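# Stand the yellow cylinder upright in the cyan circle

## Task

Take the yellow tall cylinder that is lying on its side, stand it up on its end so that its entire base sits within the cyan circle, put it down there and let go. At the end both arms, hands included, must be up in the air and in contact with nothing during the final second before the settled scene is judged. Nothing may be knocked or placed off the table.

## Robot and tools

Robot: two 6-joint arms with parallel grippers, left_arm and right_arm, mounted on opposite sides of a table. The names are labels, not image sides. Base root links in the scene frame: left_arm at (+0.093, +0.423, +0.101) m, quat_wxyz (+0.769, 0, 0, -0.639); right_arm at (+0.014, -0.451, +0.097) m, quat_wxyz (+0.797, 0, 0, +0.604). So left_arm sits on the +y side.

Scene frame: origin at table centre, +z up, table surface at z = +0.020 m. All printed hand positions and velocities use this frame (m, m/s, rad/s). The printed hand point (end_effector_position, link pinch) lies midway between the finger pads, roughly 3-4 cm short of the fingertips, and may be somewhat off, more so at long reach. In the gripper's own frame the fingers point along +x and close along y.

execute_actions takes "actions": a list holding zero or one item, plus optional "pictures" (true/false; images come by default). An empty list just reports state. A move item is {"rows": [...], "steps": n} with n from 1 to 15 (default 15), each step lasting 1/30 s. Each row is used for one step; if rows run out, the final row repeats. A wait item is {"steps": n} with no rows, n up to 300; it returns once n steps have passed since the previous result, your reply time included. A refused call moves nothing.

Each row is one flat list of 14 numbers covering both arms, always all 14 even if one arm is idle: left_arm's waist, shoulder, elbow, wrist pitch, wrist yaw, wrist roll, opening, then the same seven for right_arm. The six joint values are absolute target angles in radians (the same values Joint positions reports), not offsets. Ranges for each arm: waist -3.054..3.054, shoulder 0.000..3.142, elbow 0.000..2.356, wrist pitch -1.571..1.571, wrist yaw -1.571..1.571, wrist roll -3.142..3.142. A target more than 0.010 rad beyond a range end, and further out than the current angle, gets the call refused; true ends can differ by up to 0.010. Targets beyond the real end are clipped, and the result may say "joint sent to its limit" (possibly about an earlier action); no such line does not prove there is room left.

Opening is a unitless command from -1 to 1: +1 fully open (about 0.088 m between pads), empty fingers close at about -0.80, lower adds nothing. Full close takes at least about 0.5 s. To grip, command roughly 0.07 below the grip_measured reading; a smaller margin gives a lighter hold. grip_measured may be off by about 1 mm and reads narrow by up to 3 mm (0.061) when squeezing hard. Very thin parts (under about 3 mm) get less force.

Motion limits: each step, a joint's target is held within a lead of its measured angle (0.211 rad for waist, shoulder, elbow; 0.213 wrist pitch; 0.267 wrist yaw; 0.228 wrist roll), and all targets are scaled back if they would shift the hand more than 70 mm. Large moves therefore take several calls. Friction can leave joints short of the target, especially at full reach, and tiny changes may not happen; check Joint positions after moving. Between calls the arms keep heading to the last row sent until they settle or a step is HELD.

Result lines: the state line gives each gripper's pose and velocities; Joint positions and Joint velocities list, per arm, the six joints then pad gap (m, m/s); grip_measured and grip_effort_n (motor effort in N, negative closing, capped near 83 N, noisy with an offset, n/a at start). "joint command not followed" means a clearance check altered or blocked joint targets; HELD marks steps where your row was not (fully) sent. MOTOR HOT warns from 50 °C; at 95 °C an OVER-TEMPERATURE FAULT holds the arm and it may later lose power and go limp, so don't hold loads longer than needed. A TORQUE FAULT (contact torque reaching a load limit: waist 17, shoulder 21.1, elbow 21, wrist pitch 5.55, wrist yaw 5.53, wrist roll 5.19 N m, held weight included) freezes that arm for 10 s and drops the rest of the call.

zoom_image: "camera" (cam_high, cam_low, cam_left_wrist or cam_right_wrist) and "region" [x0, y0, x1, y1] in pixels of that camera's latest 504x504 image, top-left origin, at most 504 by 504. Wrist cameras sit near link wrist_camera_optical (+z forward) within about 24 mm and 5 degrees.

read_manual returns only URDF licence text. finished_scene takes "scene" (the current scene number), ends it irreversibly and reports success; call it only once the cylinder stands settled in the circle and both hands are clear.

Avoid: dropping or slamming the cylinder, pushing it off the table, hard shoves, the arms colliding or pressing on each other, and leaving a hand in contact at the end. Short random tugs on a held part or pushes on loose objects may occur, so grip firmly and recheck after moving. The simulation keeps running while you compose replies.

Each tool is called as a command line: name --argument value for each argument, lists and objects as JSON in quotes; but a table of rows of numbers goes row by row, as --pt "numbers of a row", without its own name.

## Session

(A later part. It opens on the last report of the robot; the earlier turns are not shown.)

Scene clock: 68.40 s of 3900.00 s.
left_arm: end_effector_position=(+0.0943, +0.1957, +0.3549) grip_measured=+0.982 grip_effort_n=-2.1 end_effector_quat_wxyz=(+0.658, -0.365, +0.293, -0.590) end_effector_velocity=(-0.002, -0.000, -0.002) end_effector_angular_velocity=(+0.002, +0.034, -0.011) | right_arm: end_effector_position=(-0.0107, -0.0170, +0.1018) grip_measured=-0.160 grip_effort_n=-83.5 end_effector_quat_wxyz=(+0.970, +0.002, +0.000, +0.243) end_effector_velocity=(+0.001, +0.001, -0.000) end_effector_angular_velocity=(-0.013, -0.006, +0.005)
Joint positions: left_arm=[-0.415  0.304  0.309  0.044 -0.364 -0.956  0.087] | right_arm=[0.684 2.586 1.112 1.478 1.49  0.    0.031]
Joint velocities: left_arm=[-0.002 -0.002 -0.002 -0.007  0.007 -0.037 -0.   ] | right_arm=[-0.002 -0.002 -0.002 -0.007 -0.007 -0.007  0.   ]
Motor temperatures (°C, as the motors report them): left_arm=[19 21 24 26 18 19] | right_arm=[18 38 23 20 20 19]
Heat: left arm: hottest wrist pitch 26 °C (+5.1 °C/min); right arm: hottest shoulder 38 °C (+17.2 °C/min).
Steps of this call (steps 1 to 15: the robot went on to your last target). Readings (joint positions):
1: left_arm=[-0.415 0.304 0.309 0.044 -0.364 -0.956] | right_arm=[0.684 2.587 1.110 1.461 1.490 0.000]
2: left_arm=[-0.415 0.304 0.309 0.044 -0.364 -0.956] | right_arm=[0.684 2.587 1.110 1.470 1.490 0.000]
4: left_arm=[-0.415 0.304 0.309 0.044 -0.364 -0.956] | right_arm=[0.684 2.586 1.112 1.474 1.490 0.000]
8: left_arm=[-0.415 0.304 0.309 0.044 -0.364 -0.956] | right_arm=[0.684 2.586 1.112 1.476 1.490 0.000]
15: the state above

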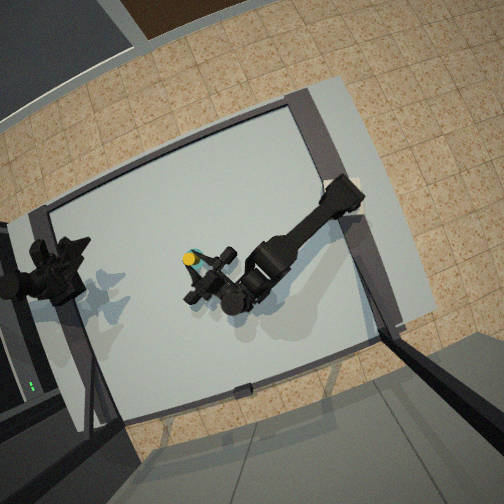

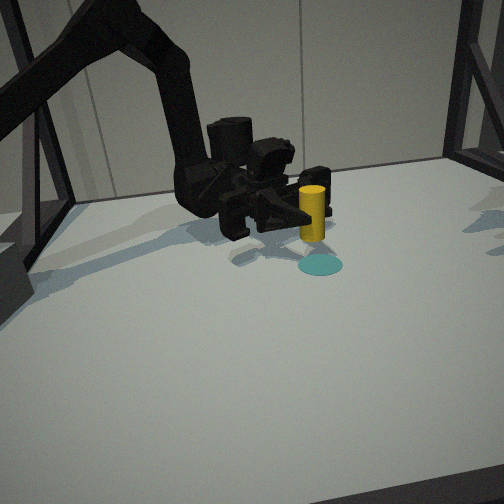

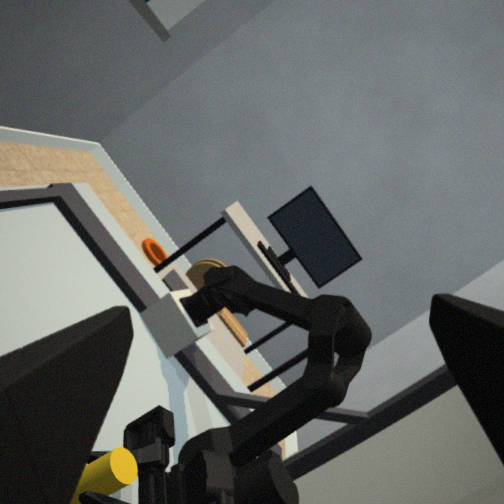

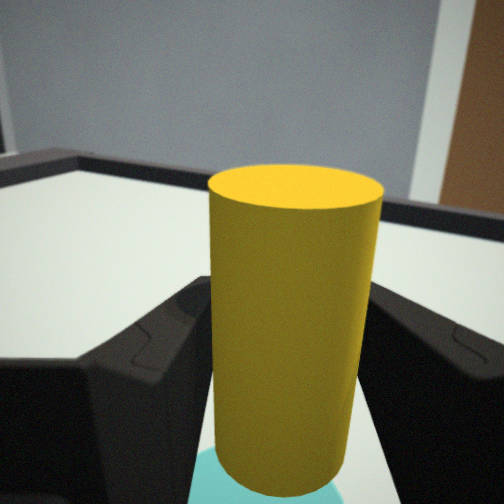

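execute_actions --actions '[{"rows":[[-0.414,0.3,0.3,0.044,-0.364,-0.956,1,0.686,2.61,1.12,1.49,1.435,0,-0.22],[-0.414,0.3,0.3,0.044,-0.364,-0.956,1,0.686,2.63,1.13,1.5,1.435,0,-0.22],[-0.414,0.3,0.3,0.044,-0.364,-0.956,1,0.686,2.65,1.14,1.51,1.435,0,-0.22],[-0.414,0.3,0.3,0.044,-0.364,-0.956,1,0.686,2.682,1.155,1.527,1.435,0,-0.22]]}]' --pictures false

execute_actions --actions '[{"steps":10}]'

zoom_image --camera "cam_low" --region '[240,170,380,310]'

zoom_image --camera "cam_high" --region '[160,225,240,305]'

Scene clock: 75.30 s of 3900.00 s.
left_arm: end_effector_position=(+0.0943, +0.1957, +0.3549) grip_measured=+0.982 grip_effort_n=-2.1 end_effector_quat_wxyz=(+0.658, -0.365, +0.293, -0.590) end_effector_velocity=(-0.002, -0.000, -0.002) end_effector_angular_velocity=(+0.008, -0.009, -0.009) | right_arm: end_effector_position=(-0.0156, -0.0106, +0.0784) grip_measured=-0.160 grip_effort_n=-83.5 end_effector_quat_wxyz=(+0.963, +0.002, +0.000, +0.270) end_effector_velocity=(+0.004, -0.001, -0.001) end_effector_angular_velocity=(-0.039, -0.020, -0.015)
Joint positions: left_arm=[-0.415  0.304  0.309  0.044 -0.364 -0.956  0.087] | right_arm=[0.687 2.671 1.15  1.525 1.437 0.    0.031]
Joint velocities: left_arm=[-0.002 -0.002 -0.002 -0.007  0.007  0.007 -0.   ] | right_arm=[-0.007 -0.002 -0.002 -0.022  0.007 -0.022 -0.   ]
Motor temperatures (°C, as the motors report them): left_arm=[19 21 24 26 18 19] | right_arm=[18 38 23 21 20 19]
Heat: left arm: hottest wrist pitch 26 °C (+4.0 °C/min); right arm: hottest shoulder 38 °C (+17.2 °C/min).
Steps of this call (steps 1 to 15: the robot went on to your last target; steps 16 to 130: nothing new was sent; then 2.07 s passed at rest; steps 131 to 145: all 15 steps of this action). Readings (joint positions):
131: left_arm=[-0.415 0.304 0.309 0.044 -0.364 -0.956] | right_arm=[0.687 2.587 1.112 1.480 1.479 0.000]
132: left_arm=[-0.415 0.304 0.309 0.044 -0.364 -0.956] | right_arm=[0.687 2.593 1.115 1.487 1.464 0.000]
134: left_arm=[-0.415 0.304 0.309 0.044 -0.364 -0.956] | right_arm=[0.687 2.619 1.131 1.505 1.449 0.000]
138: left_arm=[-0.415 0.304 0.309 0.044 -0.364 -0.956] | right_arm=[0.687 2.664 1.145 1.518 1.440 0.000]
145: the state above

Scene clock: 75.63 s of 3900.00 s.
left_arm: end_effector_position=(+0.0943, +0.1957, +0.3549) grip_measured=+0.982 grip_effort_n=-2.1 end_effector_quat_wxyz=(+0.658, -0.365, +0.293, -0.590) end_effector_velocity=(-0.002, +0.000, +0.001) end_effector_angular_velocity=(-0.008, +0.009, -0.010) | right_arm: end_effector_position=(-0.0156, -0.0106, +0.0784) grip_measured=-0.160 grip_effort_n=-83.5 end_effector_quat_wxyz=(+0.963, +0.002, +0.000, +0.270) end_effector_velocity=(+0.001, +0.001, -0.000) end_effector_angular_velocity=(-0.013, -0.007, +0.005)
Joint positions: left_arm=[-0.415  0.304  0.309  0.044 -0.364 -0.956  0.087] | right_arm=[0.687 2.671 1.15  1.525 1.437 0.    0.031]
Joint velocities: left_arm=[-0.002 -0.002 -0.002  0.007  0.007 -0.007 -0.   ] | right_arm=[-0.002 -0.002 -0.002 -0.007 -0.007 -0.007  0.   ]
Motor temperatures (°C, as the motors report them): left_arm=[19 21 24 27 18 19] | right_arm=[18 38 23 21 20 19]
Heat: left arm: hottest wrist pitch 27 °C (+5.0 °C/min); right arm: hottest shoulder 38 °C (+17.1 °C/min).
Steps of this call (steps 1 to 10: the robot went on to your last target). Readings (joint positions):
1: left_arm=[-0.415 0.304 0.309 0.044 -0.364 -0.956] | right_arm=[0.687 2.671 1.150 1.525 1.437 0.000]
2: left_arm=[-0.415 0.304 0.309 0.044 -0.364 -0.956] | right_arm=[0.687 2.671 1.150 1.525 1.437 0.000]
4: left_arm=[-0.415 0.304 0.309 0.044 -0.364 -0.956] | right_arm=[0.687 2.671 1.150 1.525 1.437 0.000]
8: left_arm=[-0.415 0.304 0.309 0.044 -0.364 -0.956] | right_arm=[0.687 2.671 1.150 1.525 1.437 0.000]
10: the state above

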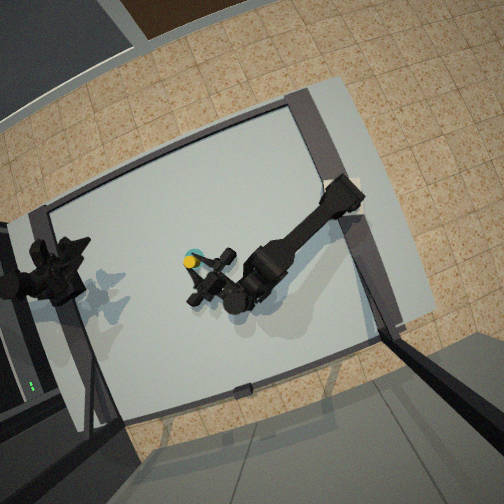

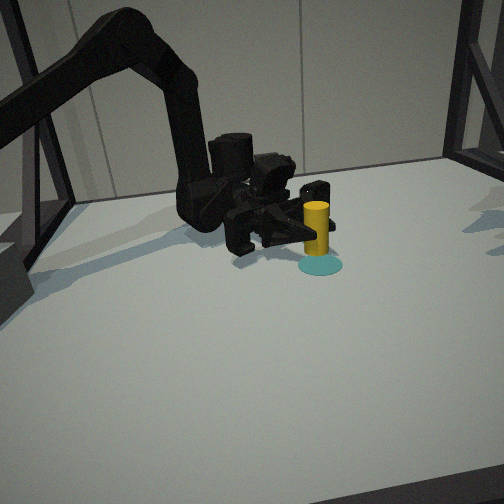

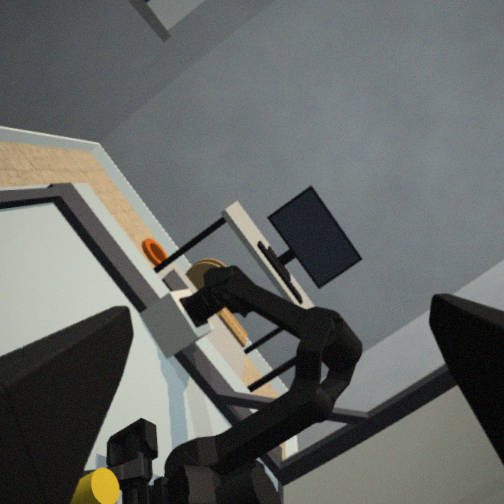

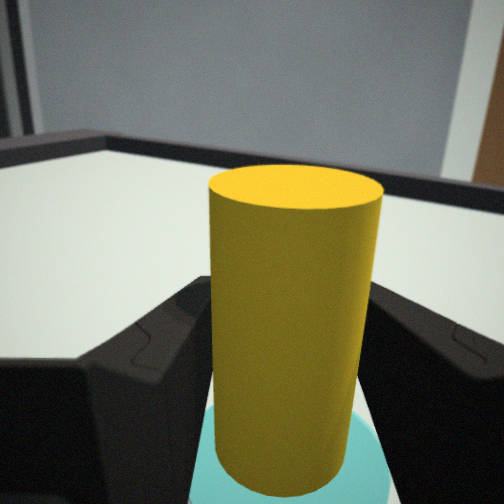

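Region (240, 170, 380, 310) of cam_low's 504x504 image, scaled by 3.600, with more detail than that image has.

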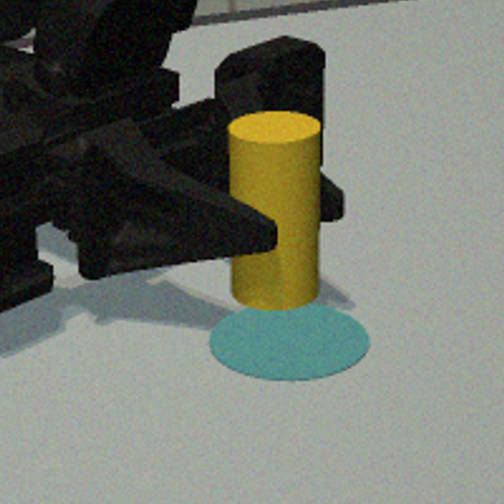

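Region (160, 225, 240, 305) of cam_high's 504x504 image, scaled by 6.300, with more detail than that image has.

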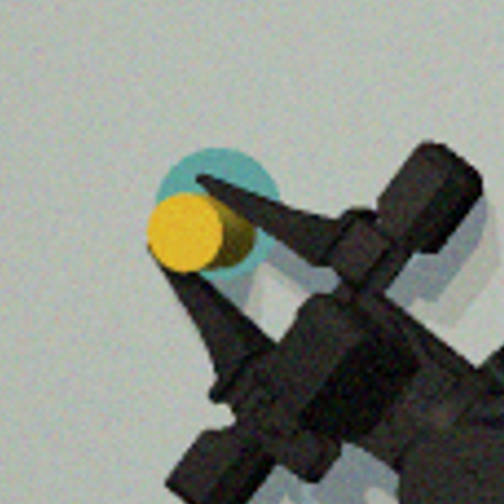

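execute_actions --actions '[{"rows":[[-0.414,0.3,0.3,0.044,-0.364,-0.956,1,0.657,2.682,1.155,1.527,1.43,0,-0.22],[-0.414,0.3,0.3,0.044,-0.364,-0.956,1,0.657,2.682,1.155,1.527,1.43,0,-0.22],[-0.414,0.3,0.3,0.044,-0.364,-0.956,1,0.657,2.682,1.155,1.527,1.43,0,-0.22],[-0.414,0.3,0.3,0.044,-0.364,-0.956,1,0.657,2.712,1.168,1.538,1.43,0,-0.22]]}]' --pictures false

execute_actions --actions '[{"steps":10}]'

zoom_image --camera "cam_low" --region '[240,170,380,310]'

zoom_image --camera "cam_high" --region '[160,225,240,305]'

Scene clock: 82.07 s of 3900.00 s.
left_arm: end_effector_position=(+0.0943, +0.1957, +0.3549) grip_measured=+0.982 grip_effort_n=-2.1 end_effector_quat_wxyz=(+0.658, -0.365, +0.293, -0.590) end_effector_velocity=(-0.003, -0.000, -0.004) end_effector_angular_velocity=(+0.011, +0.004, -0.015) | right_arm: end_effector_position=(-0.0032, -0.0086, +0.0733) grip_measured=-0.160 grip_effort_n=-83.5 end_effector_quat_wxyz=(+0.966, +0.004, +0.001, +0.258) end_effector_velocity=(-0.000, +0.002, -0.002) end_effector_angular_velocity=(-0.031, -0.014, +0.020)
Joint positions: left_arm=[-0.415  0.304  0.309  0.044 -0.364 -0.956  0.087] | right_arm=[0.657 2.692 1.163 1.538 1.431 0.    0.031]
Joint velocities: left_arm=[-0.007 -0.002 -0.007 -0.007  0.007 -0.007 -0.   ] | right_arm=[-0.002 -0.002 -0.007 -0.022 -0.022 -0.007  0.   ]
Motor temperatures (°C, as the motors report them): left_arm=[19 21 24 27 18 19] | right_arm=[18 37 22 22 20 19]
Heat: left arm: hottest wrist pitch 27 °C (+4.1 °C/min); right arm: hottest shoulder 37 °C (+14.2 °C/min).
Steps of this call (steps 1 to 15: the robot went on to your last target; steps 16 to 90: nothing new was sent; then 2.93 s passed at rest; steps 91 to 105: all 15 steps of this action). Readings (joint positions):
91: left_arm=[-0.415 0.304 0.309 0.044 -0.364 -0.956] | right_arm=[0.686 2.671 1.150 1.525 1.436 0.000]
92: left_arm=[-0.415 0.304 0.309 0.044 -0.364 -0.956] | right_arm=[0.681 2.671 1.150 1.525 1.434 0.000]
94: left_arm=[-0.415 0.304 0.309 0.044 -0.364 -0.956] | right_arm=[0.668 2.676 1.152 1.529 1.434 0.000]
98: left_arm=[-0.415 0.304 0.309 0.044 -0.364 -0.956] | right_arm=[0.658 2.691 1.161 1.537 1.432 0.000]
105: the state above

Scene clock: 82.40 s of 3900.00 s.
left_arm: end_effector_position=(+0.0943, +0.1957, +0.3549) grip_measured=+0.982 grip_effort_n=-2.1 end_effector_quat_wxyz=(+0.658, -0.365, +0.293, -0.590) end_effector_velocity=(+0.002, +0.001, -0.001) end_effector_angular_velocity=(+0.002, +0.008, +0.014) | right_arm: end_effector_position=(-0.0032, -0.0086, +0.0733) grip_measured=-0.160 grip_effort_n=-83.5 end_effector_quat_wxyz=(+0.966, +0.004, +0.001, +0.258) end_effector_velocity=(+0.002, -0.001, -0.001) end_effector_angular_velocity=(-0.000, +0.001, -0.010)
Joint positions: left_arm=[-0.415  0.304  0.309  0.044 -0.364 -0.956  0.087] | right_arm=[0.657 2.692 1.163 1.538 1.431 0.    0.031]
Joint velocities: left_arm=[-0.007 -0.007 -0.002 -0.007 -0.022 -0.007 -0.   ] | right_arm=[-0.002  0.002  0.002 -0.007  0.007  0.007 -0.   ]
Motor temperatures (°C, as the motors report them): left_arm=[19 21 24 27 18 19] | right_arm=[18 37 22 22 20 19]
Heat: left arm: hottest wrist pitch 27 °C (+4.0 °C/min); right arm: hottest shoulder 37 °C (+14.1 °C/min).
Steps of this call (steps 1 to 10: the robot went on to your last target). Readings (joint positions):
1: left_arm=[-0.415 0.304 0.309 0.044 -0.364 -0.956] | right_arm=[0.657 2.692 1.163 1.538 1.431 0.000]
2: left_arm=[-0.415 0.304 0.309 0.044 -0.364 -0.956] | right_arm=[0.657 2.692 1.163 1.538 1.431 0.000]
4: left_arm=[-0.415 0.304 0.309 0.044 -0.364 -0.956] | right_arm=[0.657 2.692 1.163 1.538 1.431 0.000]
8: left_arm=[-0.415 0.304 0.309 0.044 -0.364 -0.956] | right_arm=[0.657 2.692 1.163 1.538 1.431 0.000]
10: the state above

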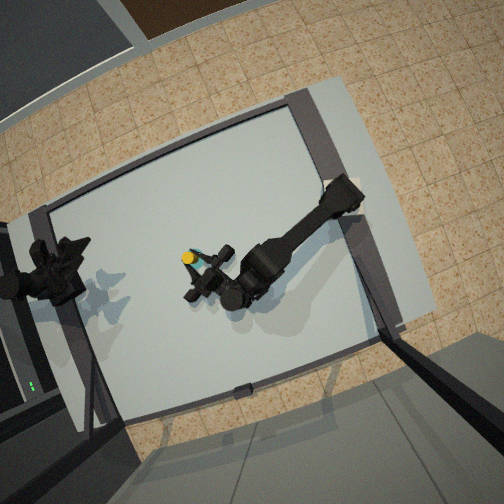

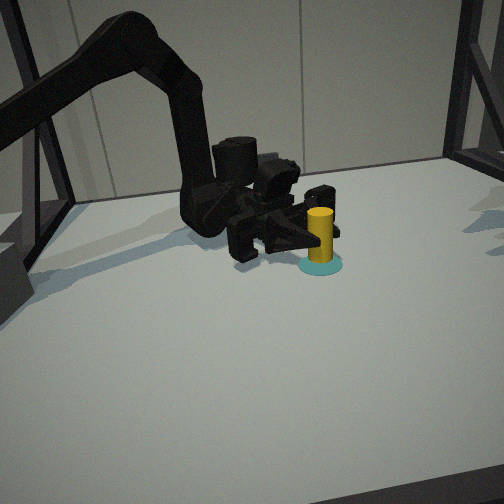

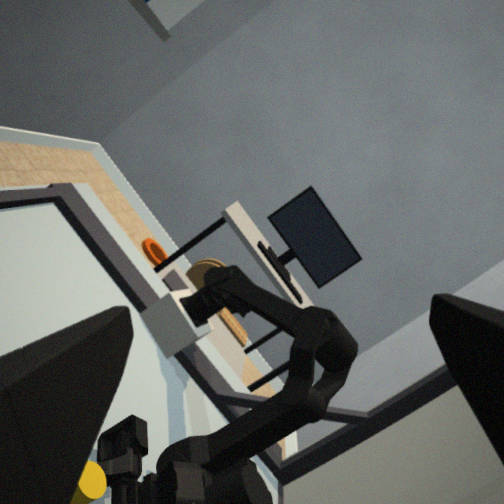

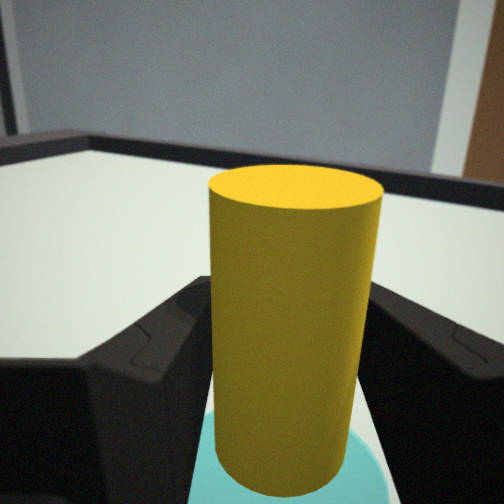

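Region (240, 170, 380, 310) of cam_low's 504x504 image, scaled by 3.600, with more detail than that image has.

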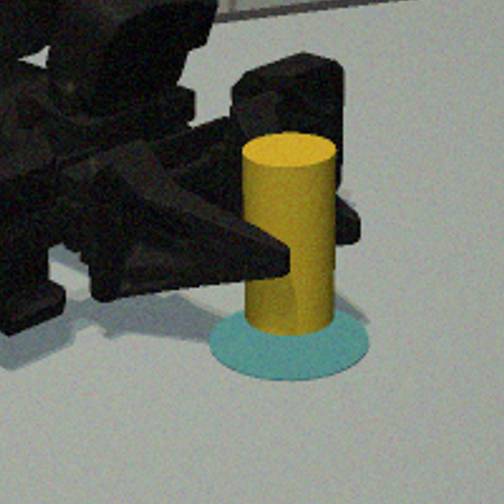

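Region (160, 225, 240, 305) of cam_high's 504x504 image, scaled by 6.300, with more detail than that image has.

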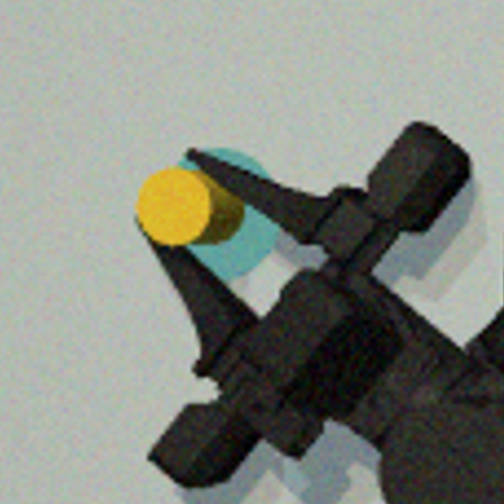

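execute_actions --actions '[{"rows":[[-0.414,0.3,0.3,0.044,-0.364,-0.956,1,0.657,2.73,1.175,1.543,1.43,0,-0.22],[-0.414,0.3,0.3,0.044,-0.364,-0.956,1,0.657,2.73,1.175,1.543,1.43,0,-0.22],[-0.414,0.3,0.3,0.044,-0.364,-0.956,1,0.657,2.748,1.185,1.548,1.43,0,-0.22]]}]'

zoom_image --camera "cam_low" --region '[240,170,380,310]'

Scene clock: 86.23 s of 3900.00 s.
left_arm: end_effector_position=(+0.0943, +0.1957, +0.3549) grip_measured=+0.982 grip_effort_n=-2.1 end_effector_quat_wxyz=(+0.658, -0.365, +0.293, -0.590) end_effector_velocity=(+0.001, +0.000, -0.002) end_effector_angular_velocity=(+0.004, +0.020, +0.004) | right_arm: end_effector_position=(-0.0041, -0.0064, +0.0710) grip_measured=-0.160 grip_effort_n=-83.5 end_effector_quat_wxyz=(+0.966, +0.012, +0.001, +0.259) end_effector_velocity=(+0.002, -0.001, -0.000) end_effector_angular_velocity=(-0.013, -0.006, -0.010)
Joint positions: left_arm=[-0.415  0.304  0.309  0.044 -0.364 -0.956  0.087] | right_arm=[0.657 2.708 1.18  1.551 1.43  0.    0.031]
Joint velocities: left_arm=[-0.002 -0.002 -0.002 -0.007 -0.007 -0.022 -0.   ] | right_arm=[-0.002 -0.002 -0.002 -0.007  0.007 -0.007 -0.   ]
Motor temperatures (°C, as the motors report them): left_arm=[19 21 24 27 18 19] | right_arm=[18 37 22 22 20 19]
Heat: left arm: hottest wrist pitch 27 °C (+4.0 °C/min); right arm: hottest shoulder 37 °C (+13.1 °C/min).
Steps of this call (steps 1 to 15: the robot went on to your last target; steps 16 to 90: nothing new was sent; then 0.33 s passed at rest; steps 91 to 105: all 15 steps of this action). Readings (joint positions):
91: left_arm=[-0.415 0.304 0.309 0.044 -0.364 -0.956] | right_arm=[0.657 2.696 1.164 1.541 1.431 0.000]
92: left_arm=[-0.415 0.304 0.309 0.044 -0.364 -0.956] | right_arm=[0.657 2.698 1.166 1.543 1.431 0.000]
94: left_arm=[-0.415 0.304 0.309 0.044 -0.364 -0.956] | right_arm=[0.657 2.705 1.174 1.548 1.431 0.000]
98: left_arm=[-0.415 0.304 0.309 0.044 -0.364 -0.956] | right_arm=[0.657 2.707 1.179 1.550 1.430 0.000]
105: the state above

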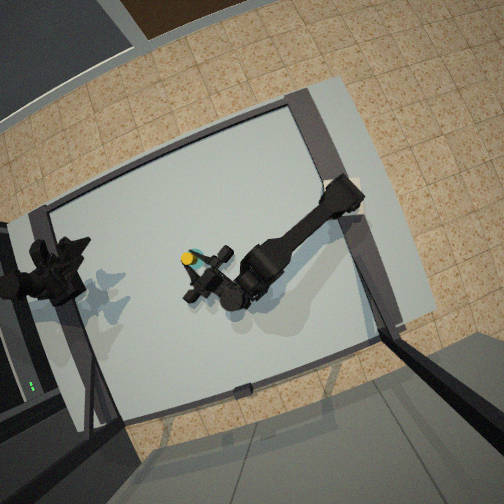

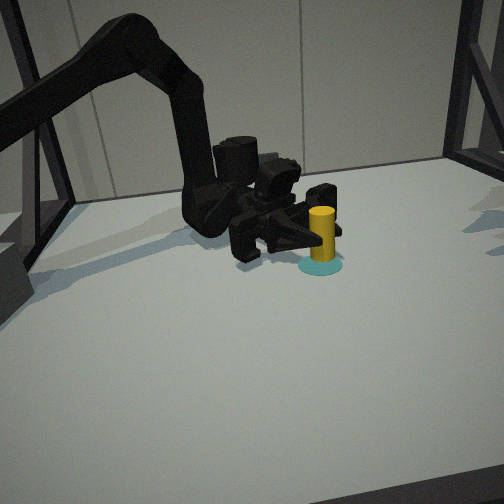

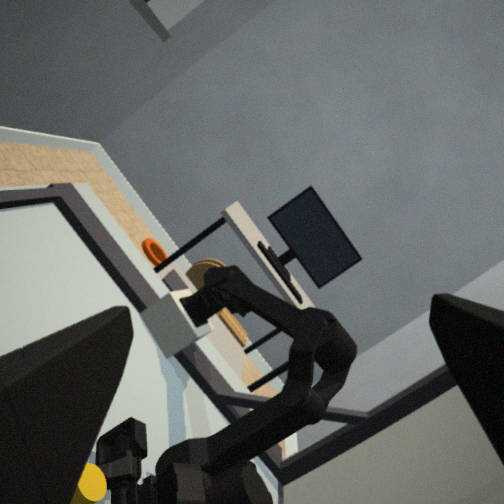

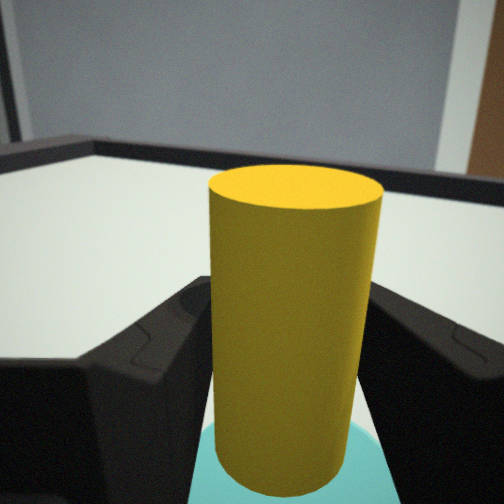

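Region (240, 170, 380, 310) of cam_low's 504x504 image, scaled by 3.600, with more detail than that image has.

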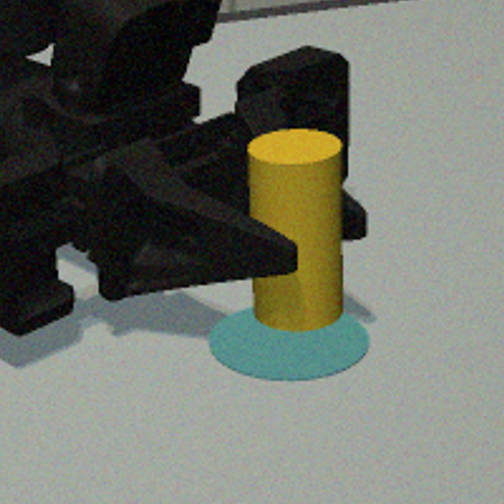

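execute_actions --actions '[{"rows":[[-0.414,0.3,0.3,0.044,-0.364,-0.956,1,0.657,2.685,1.16,1.53,1.43,0,-0.22],[-0.414,0.3,0.3,0.044,-0.364,-0.956,1,0.657,2.685,1.16,1.51,1.43,0.02,-0.22],[-0.414,0.3,0.3,0.044,-0.364,-0.956,1,0.657,2.685,1.16,1.49,1.43,0.04,-0.22],[-0.414,0.3,0.3,0.044,-0.364,-0.956,1,0.657,2.685,1.16,1.47,1.43,0.06,-0.22],[-0.414,0.3,0.3,0.044,-0.364,-0.956,1,0.657,2.685,1.16,1.44,1.43,0.09,-0.22]]}]' --pictures false

execute_actions --actions '[{"steps":8}]'

zoom_image --camera "cam_low" --region '[170,130,380,310]'

Scene clock: 94.90 s of 3900.00 s.
left_arm: end_effector_position=(+0.0943, +0.1957, +0.3549) grip_measured=+0.982 grip_effort_n=-2.1 end_effector_quat_wxyz=(+0.658, -0.365, +0.293, -0.590) end_effector_velocity=(+0.001, +0.001, -0.004) end_effector_angular_velocity=(+0.014, +0.018, +0.004) | right_arm: end_effector_position=(-0.0047, -0.0048, +0.0714) grip_measured=-0.160 grip_effort_n=-83.5 end_effector_quat_wxyz=(+0.966, +0.012, +0.008, +0.259) end_effector_velocity=(+0.000, +0.001, +0.002) end_effector_angular_velocity=(+0.017, +0.010, +0.005)
Joint positions: left_arm=[-0.415  0.304  0.309  0.044 -0.364 -0.956  0.087] | right_arm=[0.657 2.681 1.174 1.449 1.43  0.086 0.031]
Joint velocities: left_arm=[-0.002 -0.007 -0.002 -0.022 -0.007 -0.022 -0.   ] | right_arm=[-0.002 -0.007 -0.002 -0.007 -0.007  0.022 -0.   ]
Motor temperatures (°C, as the motors report them): left_arm=[19 21 24 27 18 19] | right_arm=[18 35 22 22 20 19]
Heat: left arm: hottest wrist pitch 27 °C (+3.0 °C/min); right arm: hottest shoulder 35 °C (+7.1 °C/min).
Steps of this call (steps 1 to 15: the robot went on to your last target; steps 16 to 90: nothing new was sent; then 5.17 s passed at rest; steps 91 to 105: all 15 steps of this action). Readings (joint positions):
91: left_arm=[-0.415 0.304 0.309 0.044 -0.364 -0.956] | right_arm=[0.657 2.702 1.179 1.550 1.430 0.000]
92: left_arm=[-0.415 0.304 0.309 0.044 -0.364 -0.956] | right_arm=[0.657 2.699 1.177 1.538 1.430 0.004]
94: left_arm=[-0.415 0.304 0.309 0.044 -0.364 -0.956] | right_arm=[0.657 2.693 1.175 1.511 1.430 0.027]
98: left_arm=[-0.415 0.304 0.309 0.044 -0.364 -0.956] | right_arm=[0.657 2.684 1.174 1.461 1.430 0.075]
105: the state above

Scene clock: 95.17 s of 3900.00 s.
left_arm: end_effector_position=(+0.0943, +0.1957, +0.3549) grip_measured=+0.982 grip_effort_n=-2.1 end_effector_quat_wxyz=(+0.658, -0.365, +0.293, -0.590) end_effector_velocity=(+0.002, -0.000, -0.004) end_effector_angular_velocity=(+0.011, +0.005, +0.009) | right_arm: end_effector_position=(-0.0047, -0.0048, +0.0715) grip_measured=-0.160 grip_effort_n=-83.5 end_effector_quat_wxyz=(+0.966, +0.012, +0.008, +0.259) end_effector_velocity=(+0.003, +0.001, -0.001) end_effector_angular_velocity=(-0.027, -0.011, +0.000)
Joint positions: left_arm=[-0.415  0.304  0.309  0.044 -0.364 -0.956  0.087] | right_arm=[0.657 2.681 1.174 1.448 1.43  0.087 0.031]
Joint velocities: left_arm=[ 0.002 -0.002 -0.007 -0.007 -0.007 -0.007 -0.   ] | right_arm=[-0.007 -0.002 -0.002 -0.022 -0.007 -0.007 -0.   ]
Motor temperatures (°C, as the motors report them): left_arm=[19 21 24 27 18 19] | right_arm=[18 35 22 22 20 19]
Heat: left arm: hottest wrist pitch 27 °C (+3.0 °C/min); right arm: hottest shoulder 35 °C (+7.1 °C/min).
Steps of this call (steps 1 to 8: the robot went on to your last target). Readings (joint positions):
1: left_arm=[-0.415 0.304 0.309 0.044 -0.364 -0.956] | right_arm=[0.657 2.681 1.174 1.448 1.430 0.086]
2: left_arm=[-0.415 0.304 0.309 0.044 -0.364 -0.956] | right_arm=[0.657 2.681 1.174 1.448 1.430 0.086]
4: left_arm=[-0.415 0.304 0.309 0.044 -0.364 -0.956] | right_arm=[0.657 2.681 1.174 1.448 1.430 0.087]
8: the state above

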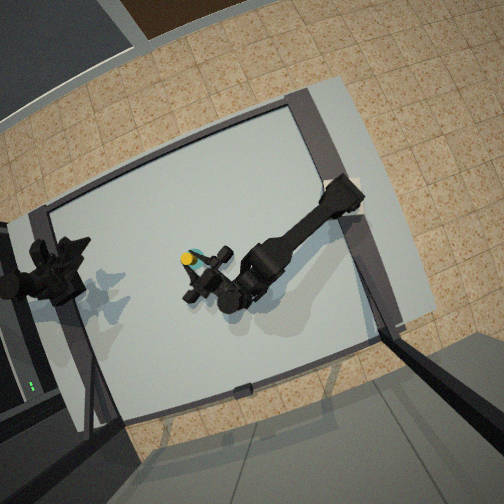

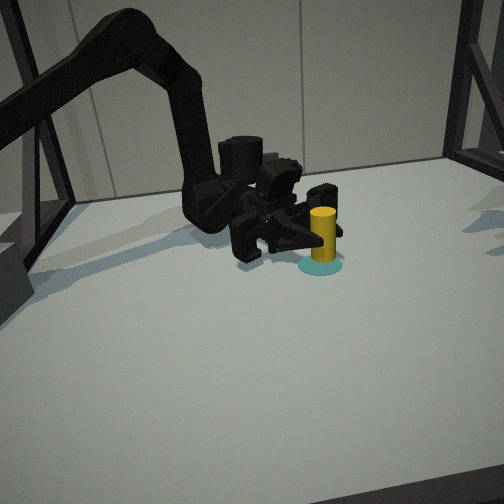

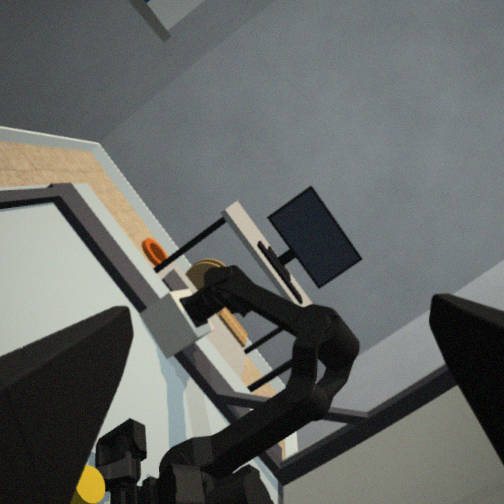

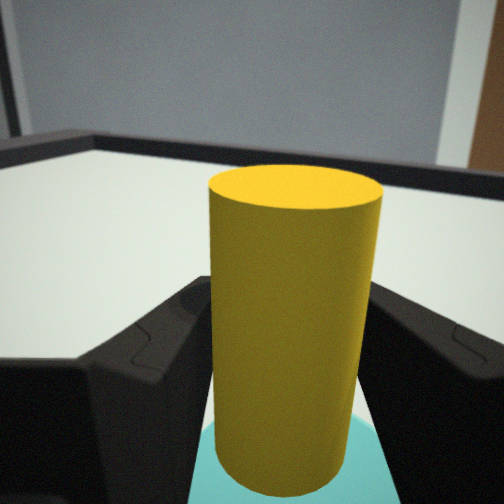

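Region (170, 130, 380, 310) of cam_low's 504x504 image, scaled by 2.400, with more detail than that image has; it fills the top 432 rows of this view, and the rest is white.

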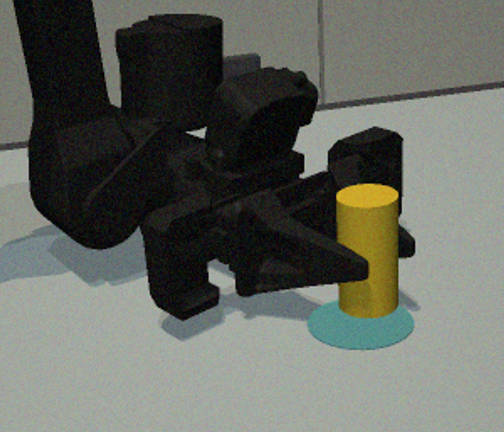

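execute_actions --actions '[{"rows":[[-0.414,0.3,0.3,0.044,-0.364,-0.956,1,0.657,2.68,1.142,1.448,1.43,0.075,-0.22],[-0.414,0.3,0.3,0.044,-0.364,-0.956,1,0.657,2.68,1.142,1.448,1.43,0.075,-0.22],[-0.414,0.3,0.3,0.044,-0.364,-0.956,1,0.657,2.68,1.142,1.43,1.43,0.09,-0.22],[-0.414,0.3,0.3,0.044,-0.364,-0.956,1,0.657,2.68,1.142,1.41,1.43,0.11,-0.22],[-0.414,0.3,0.3,0.044,-0.364,-0.956,1,0.657,2.68,1.142,1.39,1.43,0.13,-0.22],[-0.414,0.3,0.3,0.044,-0.364,-0.956,1,0.657,2.68,1.142,1.365,1.43,0.15,-0.22]]}]' --pictures false

execute_actions --actions '[{"steps":8}]'

zoom_image --camera "cam_low" --region '[170,130,380,310]'

Scene clock: 102.97 s of 3900.00 s.
left_arm: end_effector_position=(+0.0943, +0.1957, +0.3549) grip_measured=+0.982 grip_effort_n=-1.6 end_effector_quat_wxyz=(+0.658, -0.365, +0.293, -0.590) end_effector_velocity=(+0.003, +0.001, -0.002) end_effector_angular_velocity=(+0.006, +0.007, +0.019) | right_arm: end_effector_position=(-0.0039, -0.0069, +0.0690) grip_measured=-0.160 grip_effort_n=-83.5 end_effector_quat_wxyz=(+0.966, +0.006, +0.011, +0.258) end_effector_velocity=(-0.003, +0.003, +0.000) end_effector_angular_velocity=(-0.011, -0.000, +0.024)
Joint positions: left_arm=[-0.415  0.304  0.309  0.044 -0.364 -0.956  0.087] | right_arm=[0.657 2.665 1.159 1.377 1.43  0.146 0.031]
Joint velocities: left_arm=[-0.002 -0.002 -0.002 -0.007 -0.022 -0.007 -0.   ] | right_arm=[ 0.002 -0.007 -0.002 -0.022 -0.022  0.007 -0.   ]
Motor temperatures (°C, as the motors report them): left_arm=[19 20 24 27 18 19] | right_arm=[18 35 22 22 20 19]
Heat: left arm: hottest wrist pitch 27 °C (+2.0 °C/min); right arm: hottest shoulder 35 °C (+3.0 °C/min).
Steps of this call (steps 1 to 15: the robot went on to your last target; steps 16 to 90: nothing new was sent; then 4.30 s passed at rest; steps 91 to 105: all 15 steps of this action). Readings (joint positions):
91: left_arm=[-0.415 0.304 0.309 0.044 -0.364 -0.956] | right_arm=[0.657 2.680 1.170 1.448 1.430 0.086]
92: left_arm=[-0.415 0.304 0.309 0.044 -0.364 -0.956] | right_arm=[0.657 2.678 1.165 1.448 1.430 0.085]
94: left_arm=[-0.415 0.304 0.309 0.044 -0.364 -0.956] | right_arm=[0.657 2.676 1.160 1.440 1.430 0.090]
98: left_arm=[-0.415 0.304 0.309 0.044 -0.364 -0.956] | right_arm=[0.657 2.668 1.159 1.392 1.430 0.133]
105: the state above

Scene clock: 103.23 s of 3900.00 s.
left_arm: end_effector_position=(+0.0943, +0.1957, +0.3549) grip_measured=+0.982 grip_effort_n=-2.1 end_effector_quat_wxyz=(+0.658, -0.365, +0.293, -0.590) end_effector_velocity=(+0.003, +0.001, -0.004) end_effector_angular_velocity=(+0.016, +0.004, +0.019) | right_arm: end_effector_position=(-0.0039, -0.0069, +0.0691) grip_measured=-0.160 grip_effort_n=-83.5 end_effector_quat_wxyz=(+0.966, +0.007, +0.011, +0.258) end_effector_velocity=(+0.003, +0.001, -0.000) end_effector_angular_velocity=(-0.026, -0.013, +0.000)
Joint positions: left_arm=[-0.415  0.304  0.309  0.044 -0.364 -0.956  0.087] | right_arm=[0.657 2.665 1.159 1.376 1.43  0.147 0.031]
Joint velocities: left_arm=[-0.002 -0.007 -0.002 -0.022 -0.022 -0.007 -0.   ] | right_arm=[-0.007 -0.002 -0.002 -0.007 -0.007 -0.022 -0.   ]
Motor temperatures (°C, as the motors report them): left_arm=[19 20 24 27 18 19] | right_arm=[18 35 22 22 20 19]
Heat: left arm: hottest wrist pitch 27 °C (+2.0 °C/min); right arm: hottest shoulder 35 °C (+3.0 °C/min).
Steps of this call (steps 1 to 8: the robot went on to your last target). Readings (joint positions):
1: left_arm=[-0.415 0.304 0.309 0.044 -0.364 -0.956] | right_arm=[0.657 2.665 1.159 1.377 1.430 0.146]
2: left_arm=[-0.415 0.304 0.309 0.044 -0.364 -0.956] | right_arm=[0.657 2.665 1.159 1.377 1.430 0.147]
4: left_arm=[-0.415 0.304 0.309 0.044 -0.364 -0.956] | right_arm=[0.657 2.665 1.159 1.376 1.430 0.147]
8: the state above

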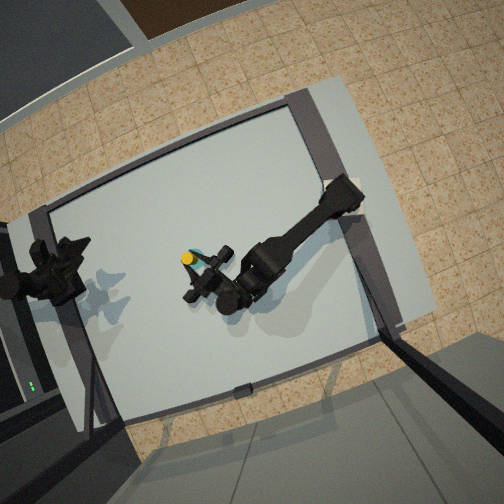

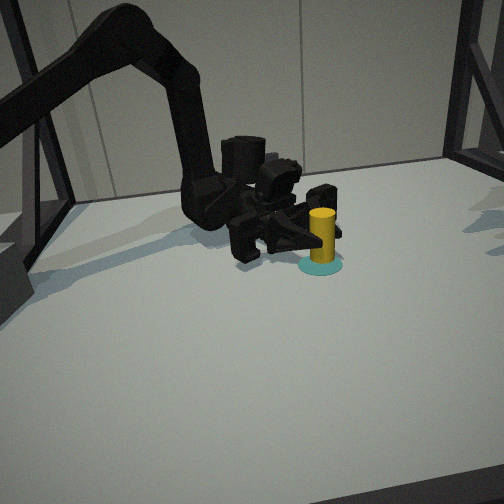

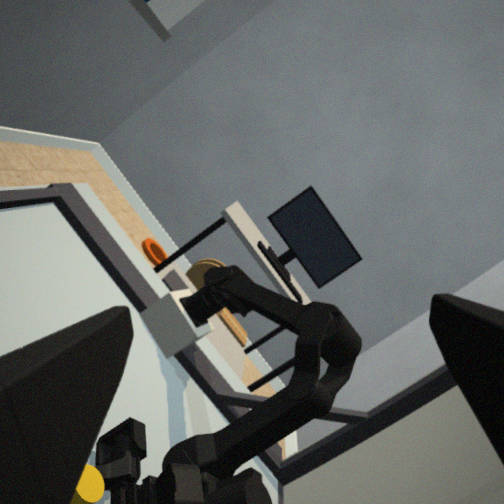

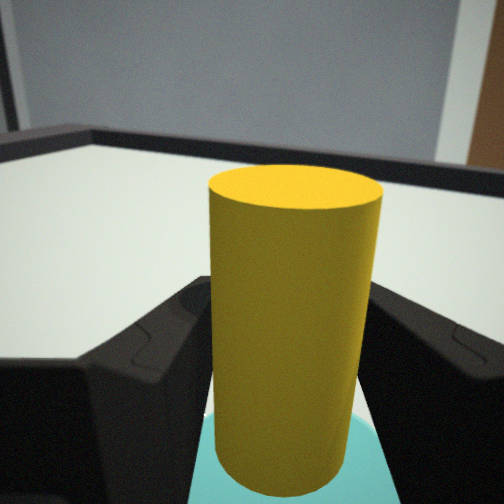

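Region (170, 130, 380, 310) of cam_low's 504x504 image, scaled by 2.400, with more detail than that image has; it fills the top 432 rows of this view, and the rest is white.

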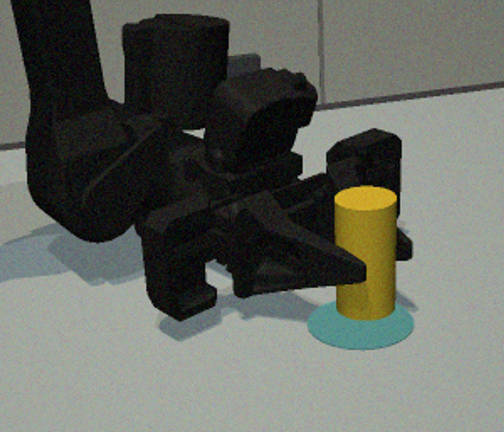

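execute_actions --actions '[{"rows":[[-0.414,0.3,0.3,0.044,-0.364,-0.956,1,0.657,2.6,1.15,1.33,1.43,0.13,-0.22],[-0.414,0.3,0.3,0.044,-0.364,-0.956,1,0.657,2.56,1.14,1.28,1.43,0.15,-0.22],[-0.414,0.3,0.3,0.044,-0.364,-0.956,1,0.657,2.55,1.135,1.22,1.43,0.2,-0.22],[-0.414,0.3,0.3,0.044,-0.364,-0.956,1,0.657,2.55,1.135,1.16,1.43,0.26,-0.22],[-0.414,0.3,0.3,0.044,-0.364,-0.956,1,0.657,2.55,1.135,1.1,1.43,0.32,-0.22],[-0.414,0.3,0.3,0.044,-0.364,-0.956,1,0.657,2.55,1.135,1.04,1.43,0.38,-0.22],[-0.414,0.3,0.3,0.044,-0.364,-0.956,1,0.657,2.55,1.135,0.98,1.43,0.44,-0.22],[-0.414,0.3,0.3,0.044,-0.364,-0.956,1,0.657,2.56,1.13,0.925,1.43,0.495,-0.22]]}]' --pictures false

execute_actions --actions '[{"steps":15}]'

zoom_image --camera "cam_low" --region '[170,130,380,310]'

zoom_image --camera "cam_high" --region '[160,225,240,305]'

Scene clock: 113.87 s of 3900.00 s.
left_arm: end_effector_position=(+0.0943, +0.1957, +0.3549) grip_measured=+0.982 grip_effort_n=-2.1 end_effector_quat_wxyz=(+0.658, -0.365, +0.293, -0.590) end_effector_velocity=(+0.001, +0.000, -0.002) end_effector_angular_velocity=(+0.006, +0.006, +0.005) | right_arm: end_effector_position=(-0.0022, -0.0110, +0.0706) grip_measured=-0.160 grip_effort_n=-83.5 end_effector_quat_wxyz=(+0.967, -0.007, +0.032, +0.251) end_effector_velocity=(+0.005, -0.004, -0.004) end_effector_angular_velocity=(+0.023, +0.018, -0.020)
Joint positions: left_arm=[-0.415  0.304  0.309  0.044 -0.364 -0.956  0.087] | right_arm=[0.657 2.557 1.133 0.937 1.43  0.485 0.031]
Joint velocities: left_arm=[-0.002 -0.002 -0.002 -0.007 -0.007 -0.007 -0.   ] | right_arm=[-0.007 -0.002 -0.002 -0.066  0.007  0.095 -0.   ]
Motor temperatures (°C, as the motors report them): left_arm=[19 20 25 28 18 19] | right_arm=[18 35 21 22 20 20]
Heat: left arm: hottest wrist pitch 28 °C (+2.0 °C/min); right arm: hottest shoulder 35 °C (+0.0 °C/min).
Steps of this call (steps 1 to 15: the robot went on to your last target; steps 16 to 90: nothing new was sent; then 7.13 s passed at rest; steps 91 to 105: all 15 steps of this action). Readings (joint positions):
91: left_arm=[-0.415 0.304 0.309 0.044 -0.364 -0.956] | right_arm=[0.657 2.651 1.159 1.360 1.430 0.146]
92: left_arm=[-0.415 0.304 0.309 0.044 -0.364 -0.956] | right_arm=[0.657 2.635 1.153 1.331 1.430 0.145]
94: left_arm=[-0.415 0.304 0.309 0.044 -0.364 -0.956] | right_arm=[0.657 2.603 1.143 1.255 1.430 0.189]
98: left_arm=[-0.415 0.304 0.309 0.044 -0.364 -0.956] | right_arm=[0.657 2.557 1.142 1.049 1.430 0.380]
105: the state above

Scene clock: 114.37 s of 3900.00 s.
left_arm: end_effector_position=(+0.0943, +0.1957, +0.3549) grip_measured=+0.982 grip_effort_n=-2.1 end_effector_quat_wxyz=(+0.658, -0.365, +0.293, -0.590) end_effector_velocity=(-0.003, -0.000, -0.005) end_effector_angular_velocity=(+0.020, +0.002, -0.015) | right_arm: end_effector_position=(-0.0021, -0.0114, +0.0699) grip_measured=-0.160 grip_effort_n=-83.5 end_effector_quat_wxyz=(+0.968, -0.009, +0.032, +0.251) end_effector_velocity=(-0.001, -0.001, +0.002) end_effector_angular_velocity=(-0.011, -0.011, -0.003)
Joint positions: left_arm=[-0.415  0.304  0.309  0.044 -0.364 -0.956  0.087] | right_arm=[0.657 2.557 1.133 0.927 1.43  0.492 0.031]
Joint velocities: left_arm=[-0.007 -0.002 -0.002 -0.022  0.007 -0.007 -0.   ] | right_arm=[ 0.002 -0.002 -0.002  0.007  0.007 -0.022  0.   ]
Motor temperatures (°C, as the motors report them): left_arm=[19 20 25 28 18 19] | right_arm=[18 35 21 22 20 20]
Heat: left arm: hottest wrist pitch 28 °C (+2.0 °C/min); right arm: hottest shoulder 35 °C (+0.0 °C/min).
Steps of this call (steps 1 to 15: the robot went on to your last target). Readings (joint positions):
1: left_arm=[-0.415 0.304 0.309 0.044 -0.364 -0.956] | right_arm=[0.657 2.557 1.133 0.934 1.430 0.487]
2: left_arm=[-0.415 0.304 0.309 0.044 -0.364 -0.956] | right_arm=[0.657 2.557 1.133 0.931 1.430 0.489]
4: left_arm=[-0.415 0.304 0.309 0.044 -0.364 -0.956] | right_arm=[0.657 2.557 1.133 0.927 1.430 0.490]
8: left_arm=[-0.415 0.304 0.309 0.044 -0.364 -0.956] | right_arm=[0.657 2.557 1.133 0.927 1.430 0.491]
15: the state above
All arms were judged still, so your last target was given up. Only a new action makes them travel on or press farther. Fingers that are still opening or closing keep moving.

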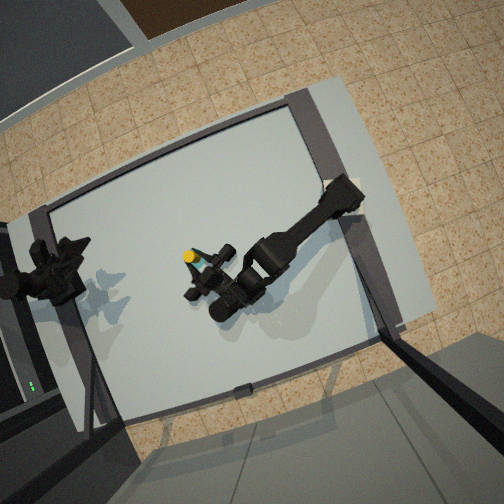

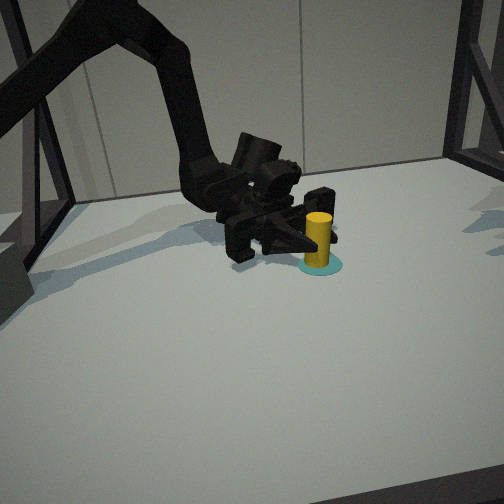

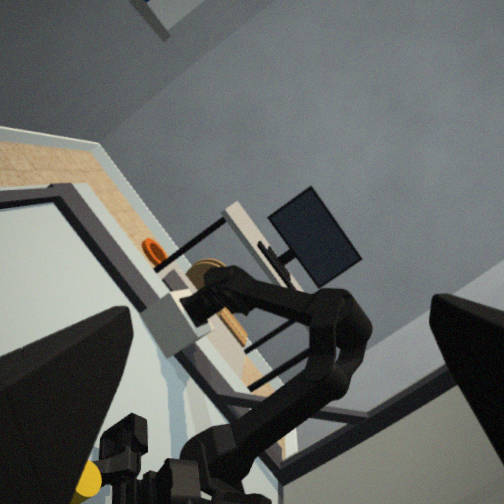

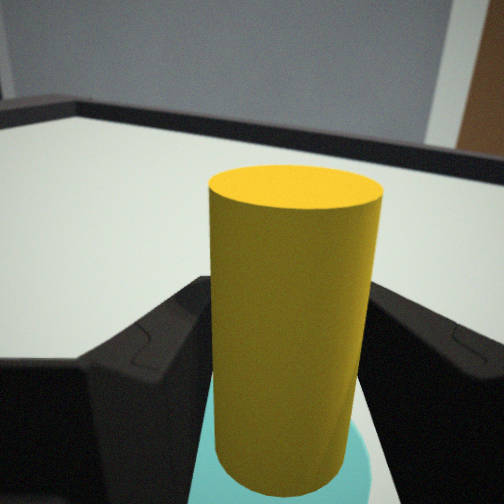

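Region (170, 130, 380, 310) of cam_low's 504x504 image, scaled by 2.400, with more detail than that image has; it fills the top 432 rows of this view, and the rest is white.

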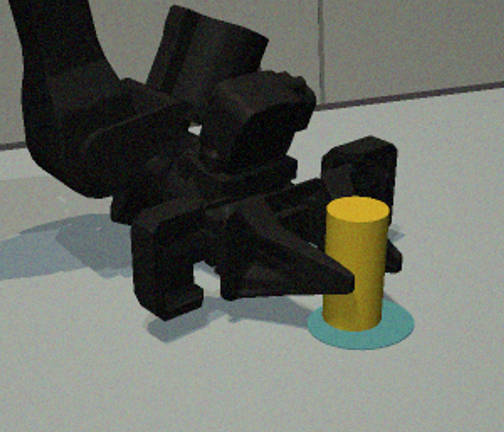

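Region (160, 225, 240, 305) of cam_high's 504x504 image, scaled by 6.300, with more detail than that image has.

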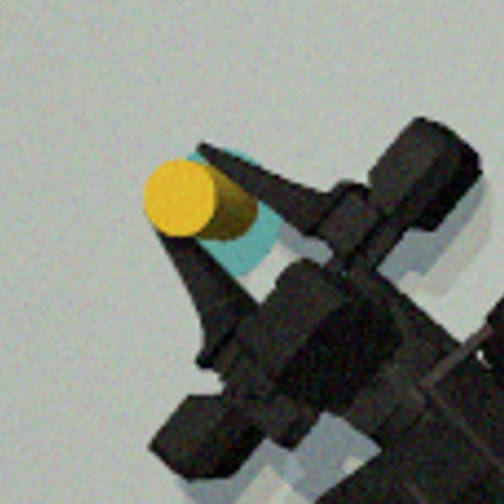

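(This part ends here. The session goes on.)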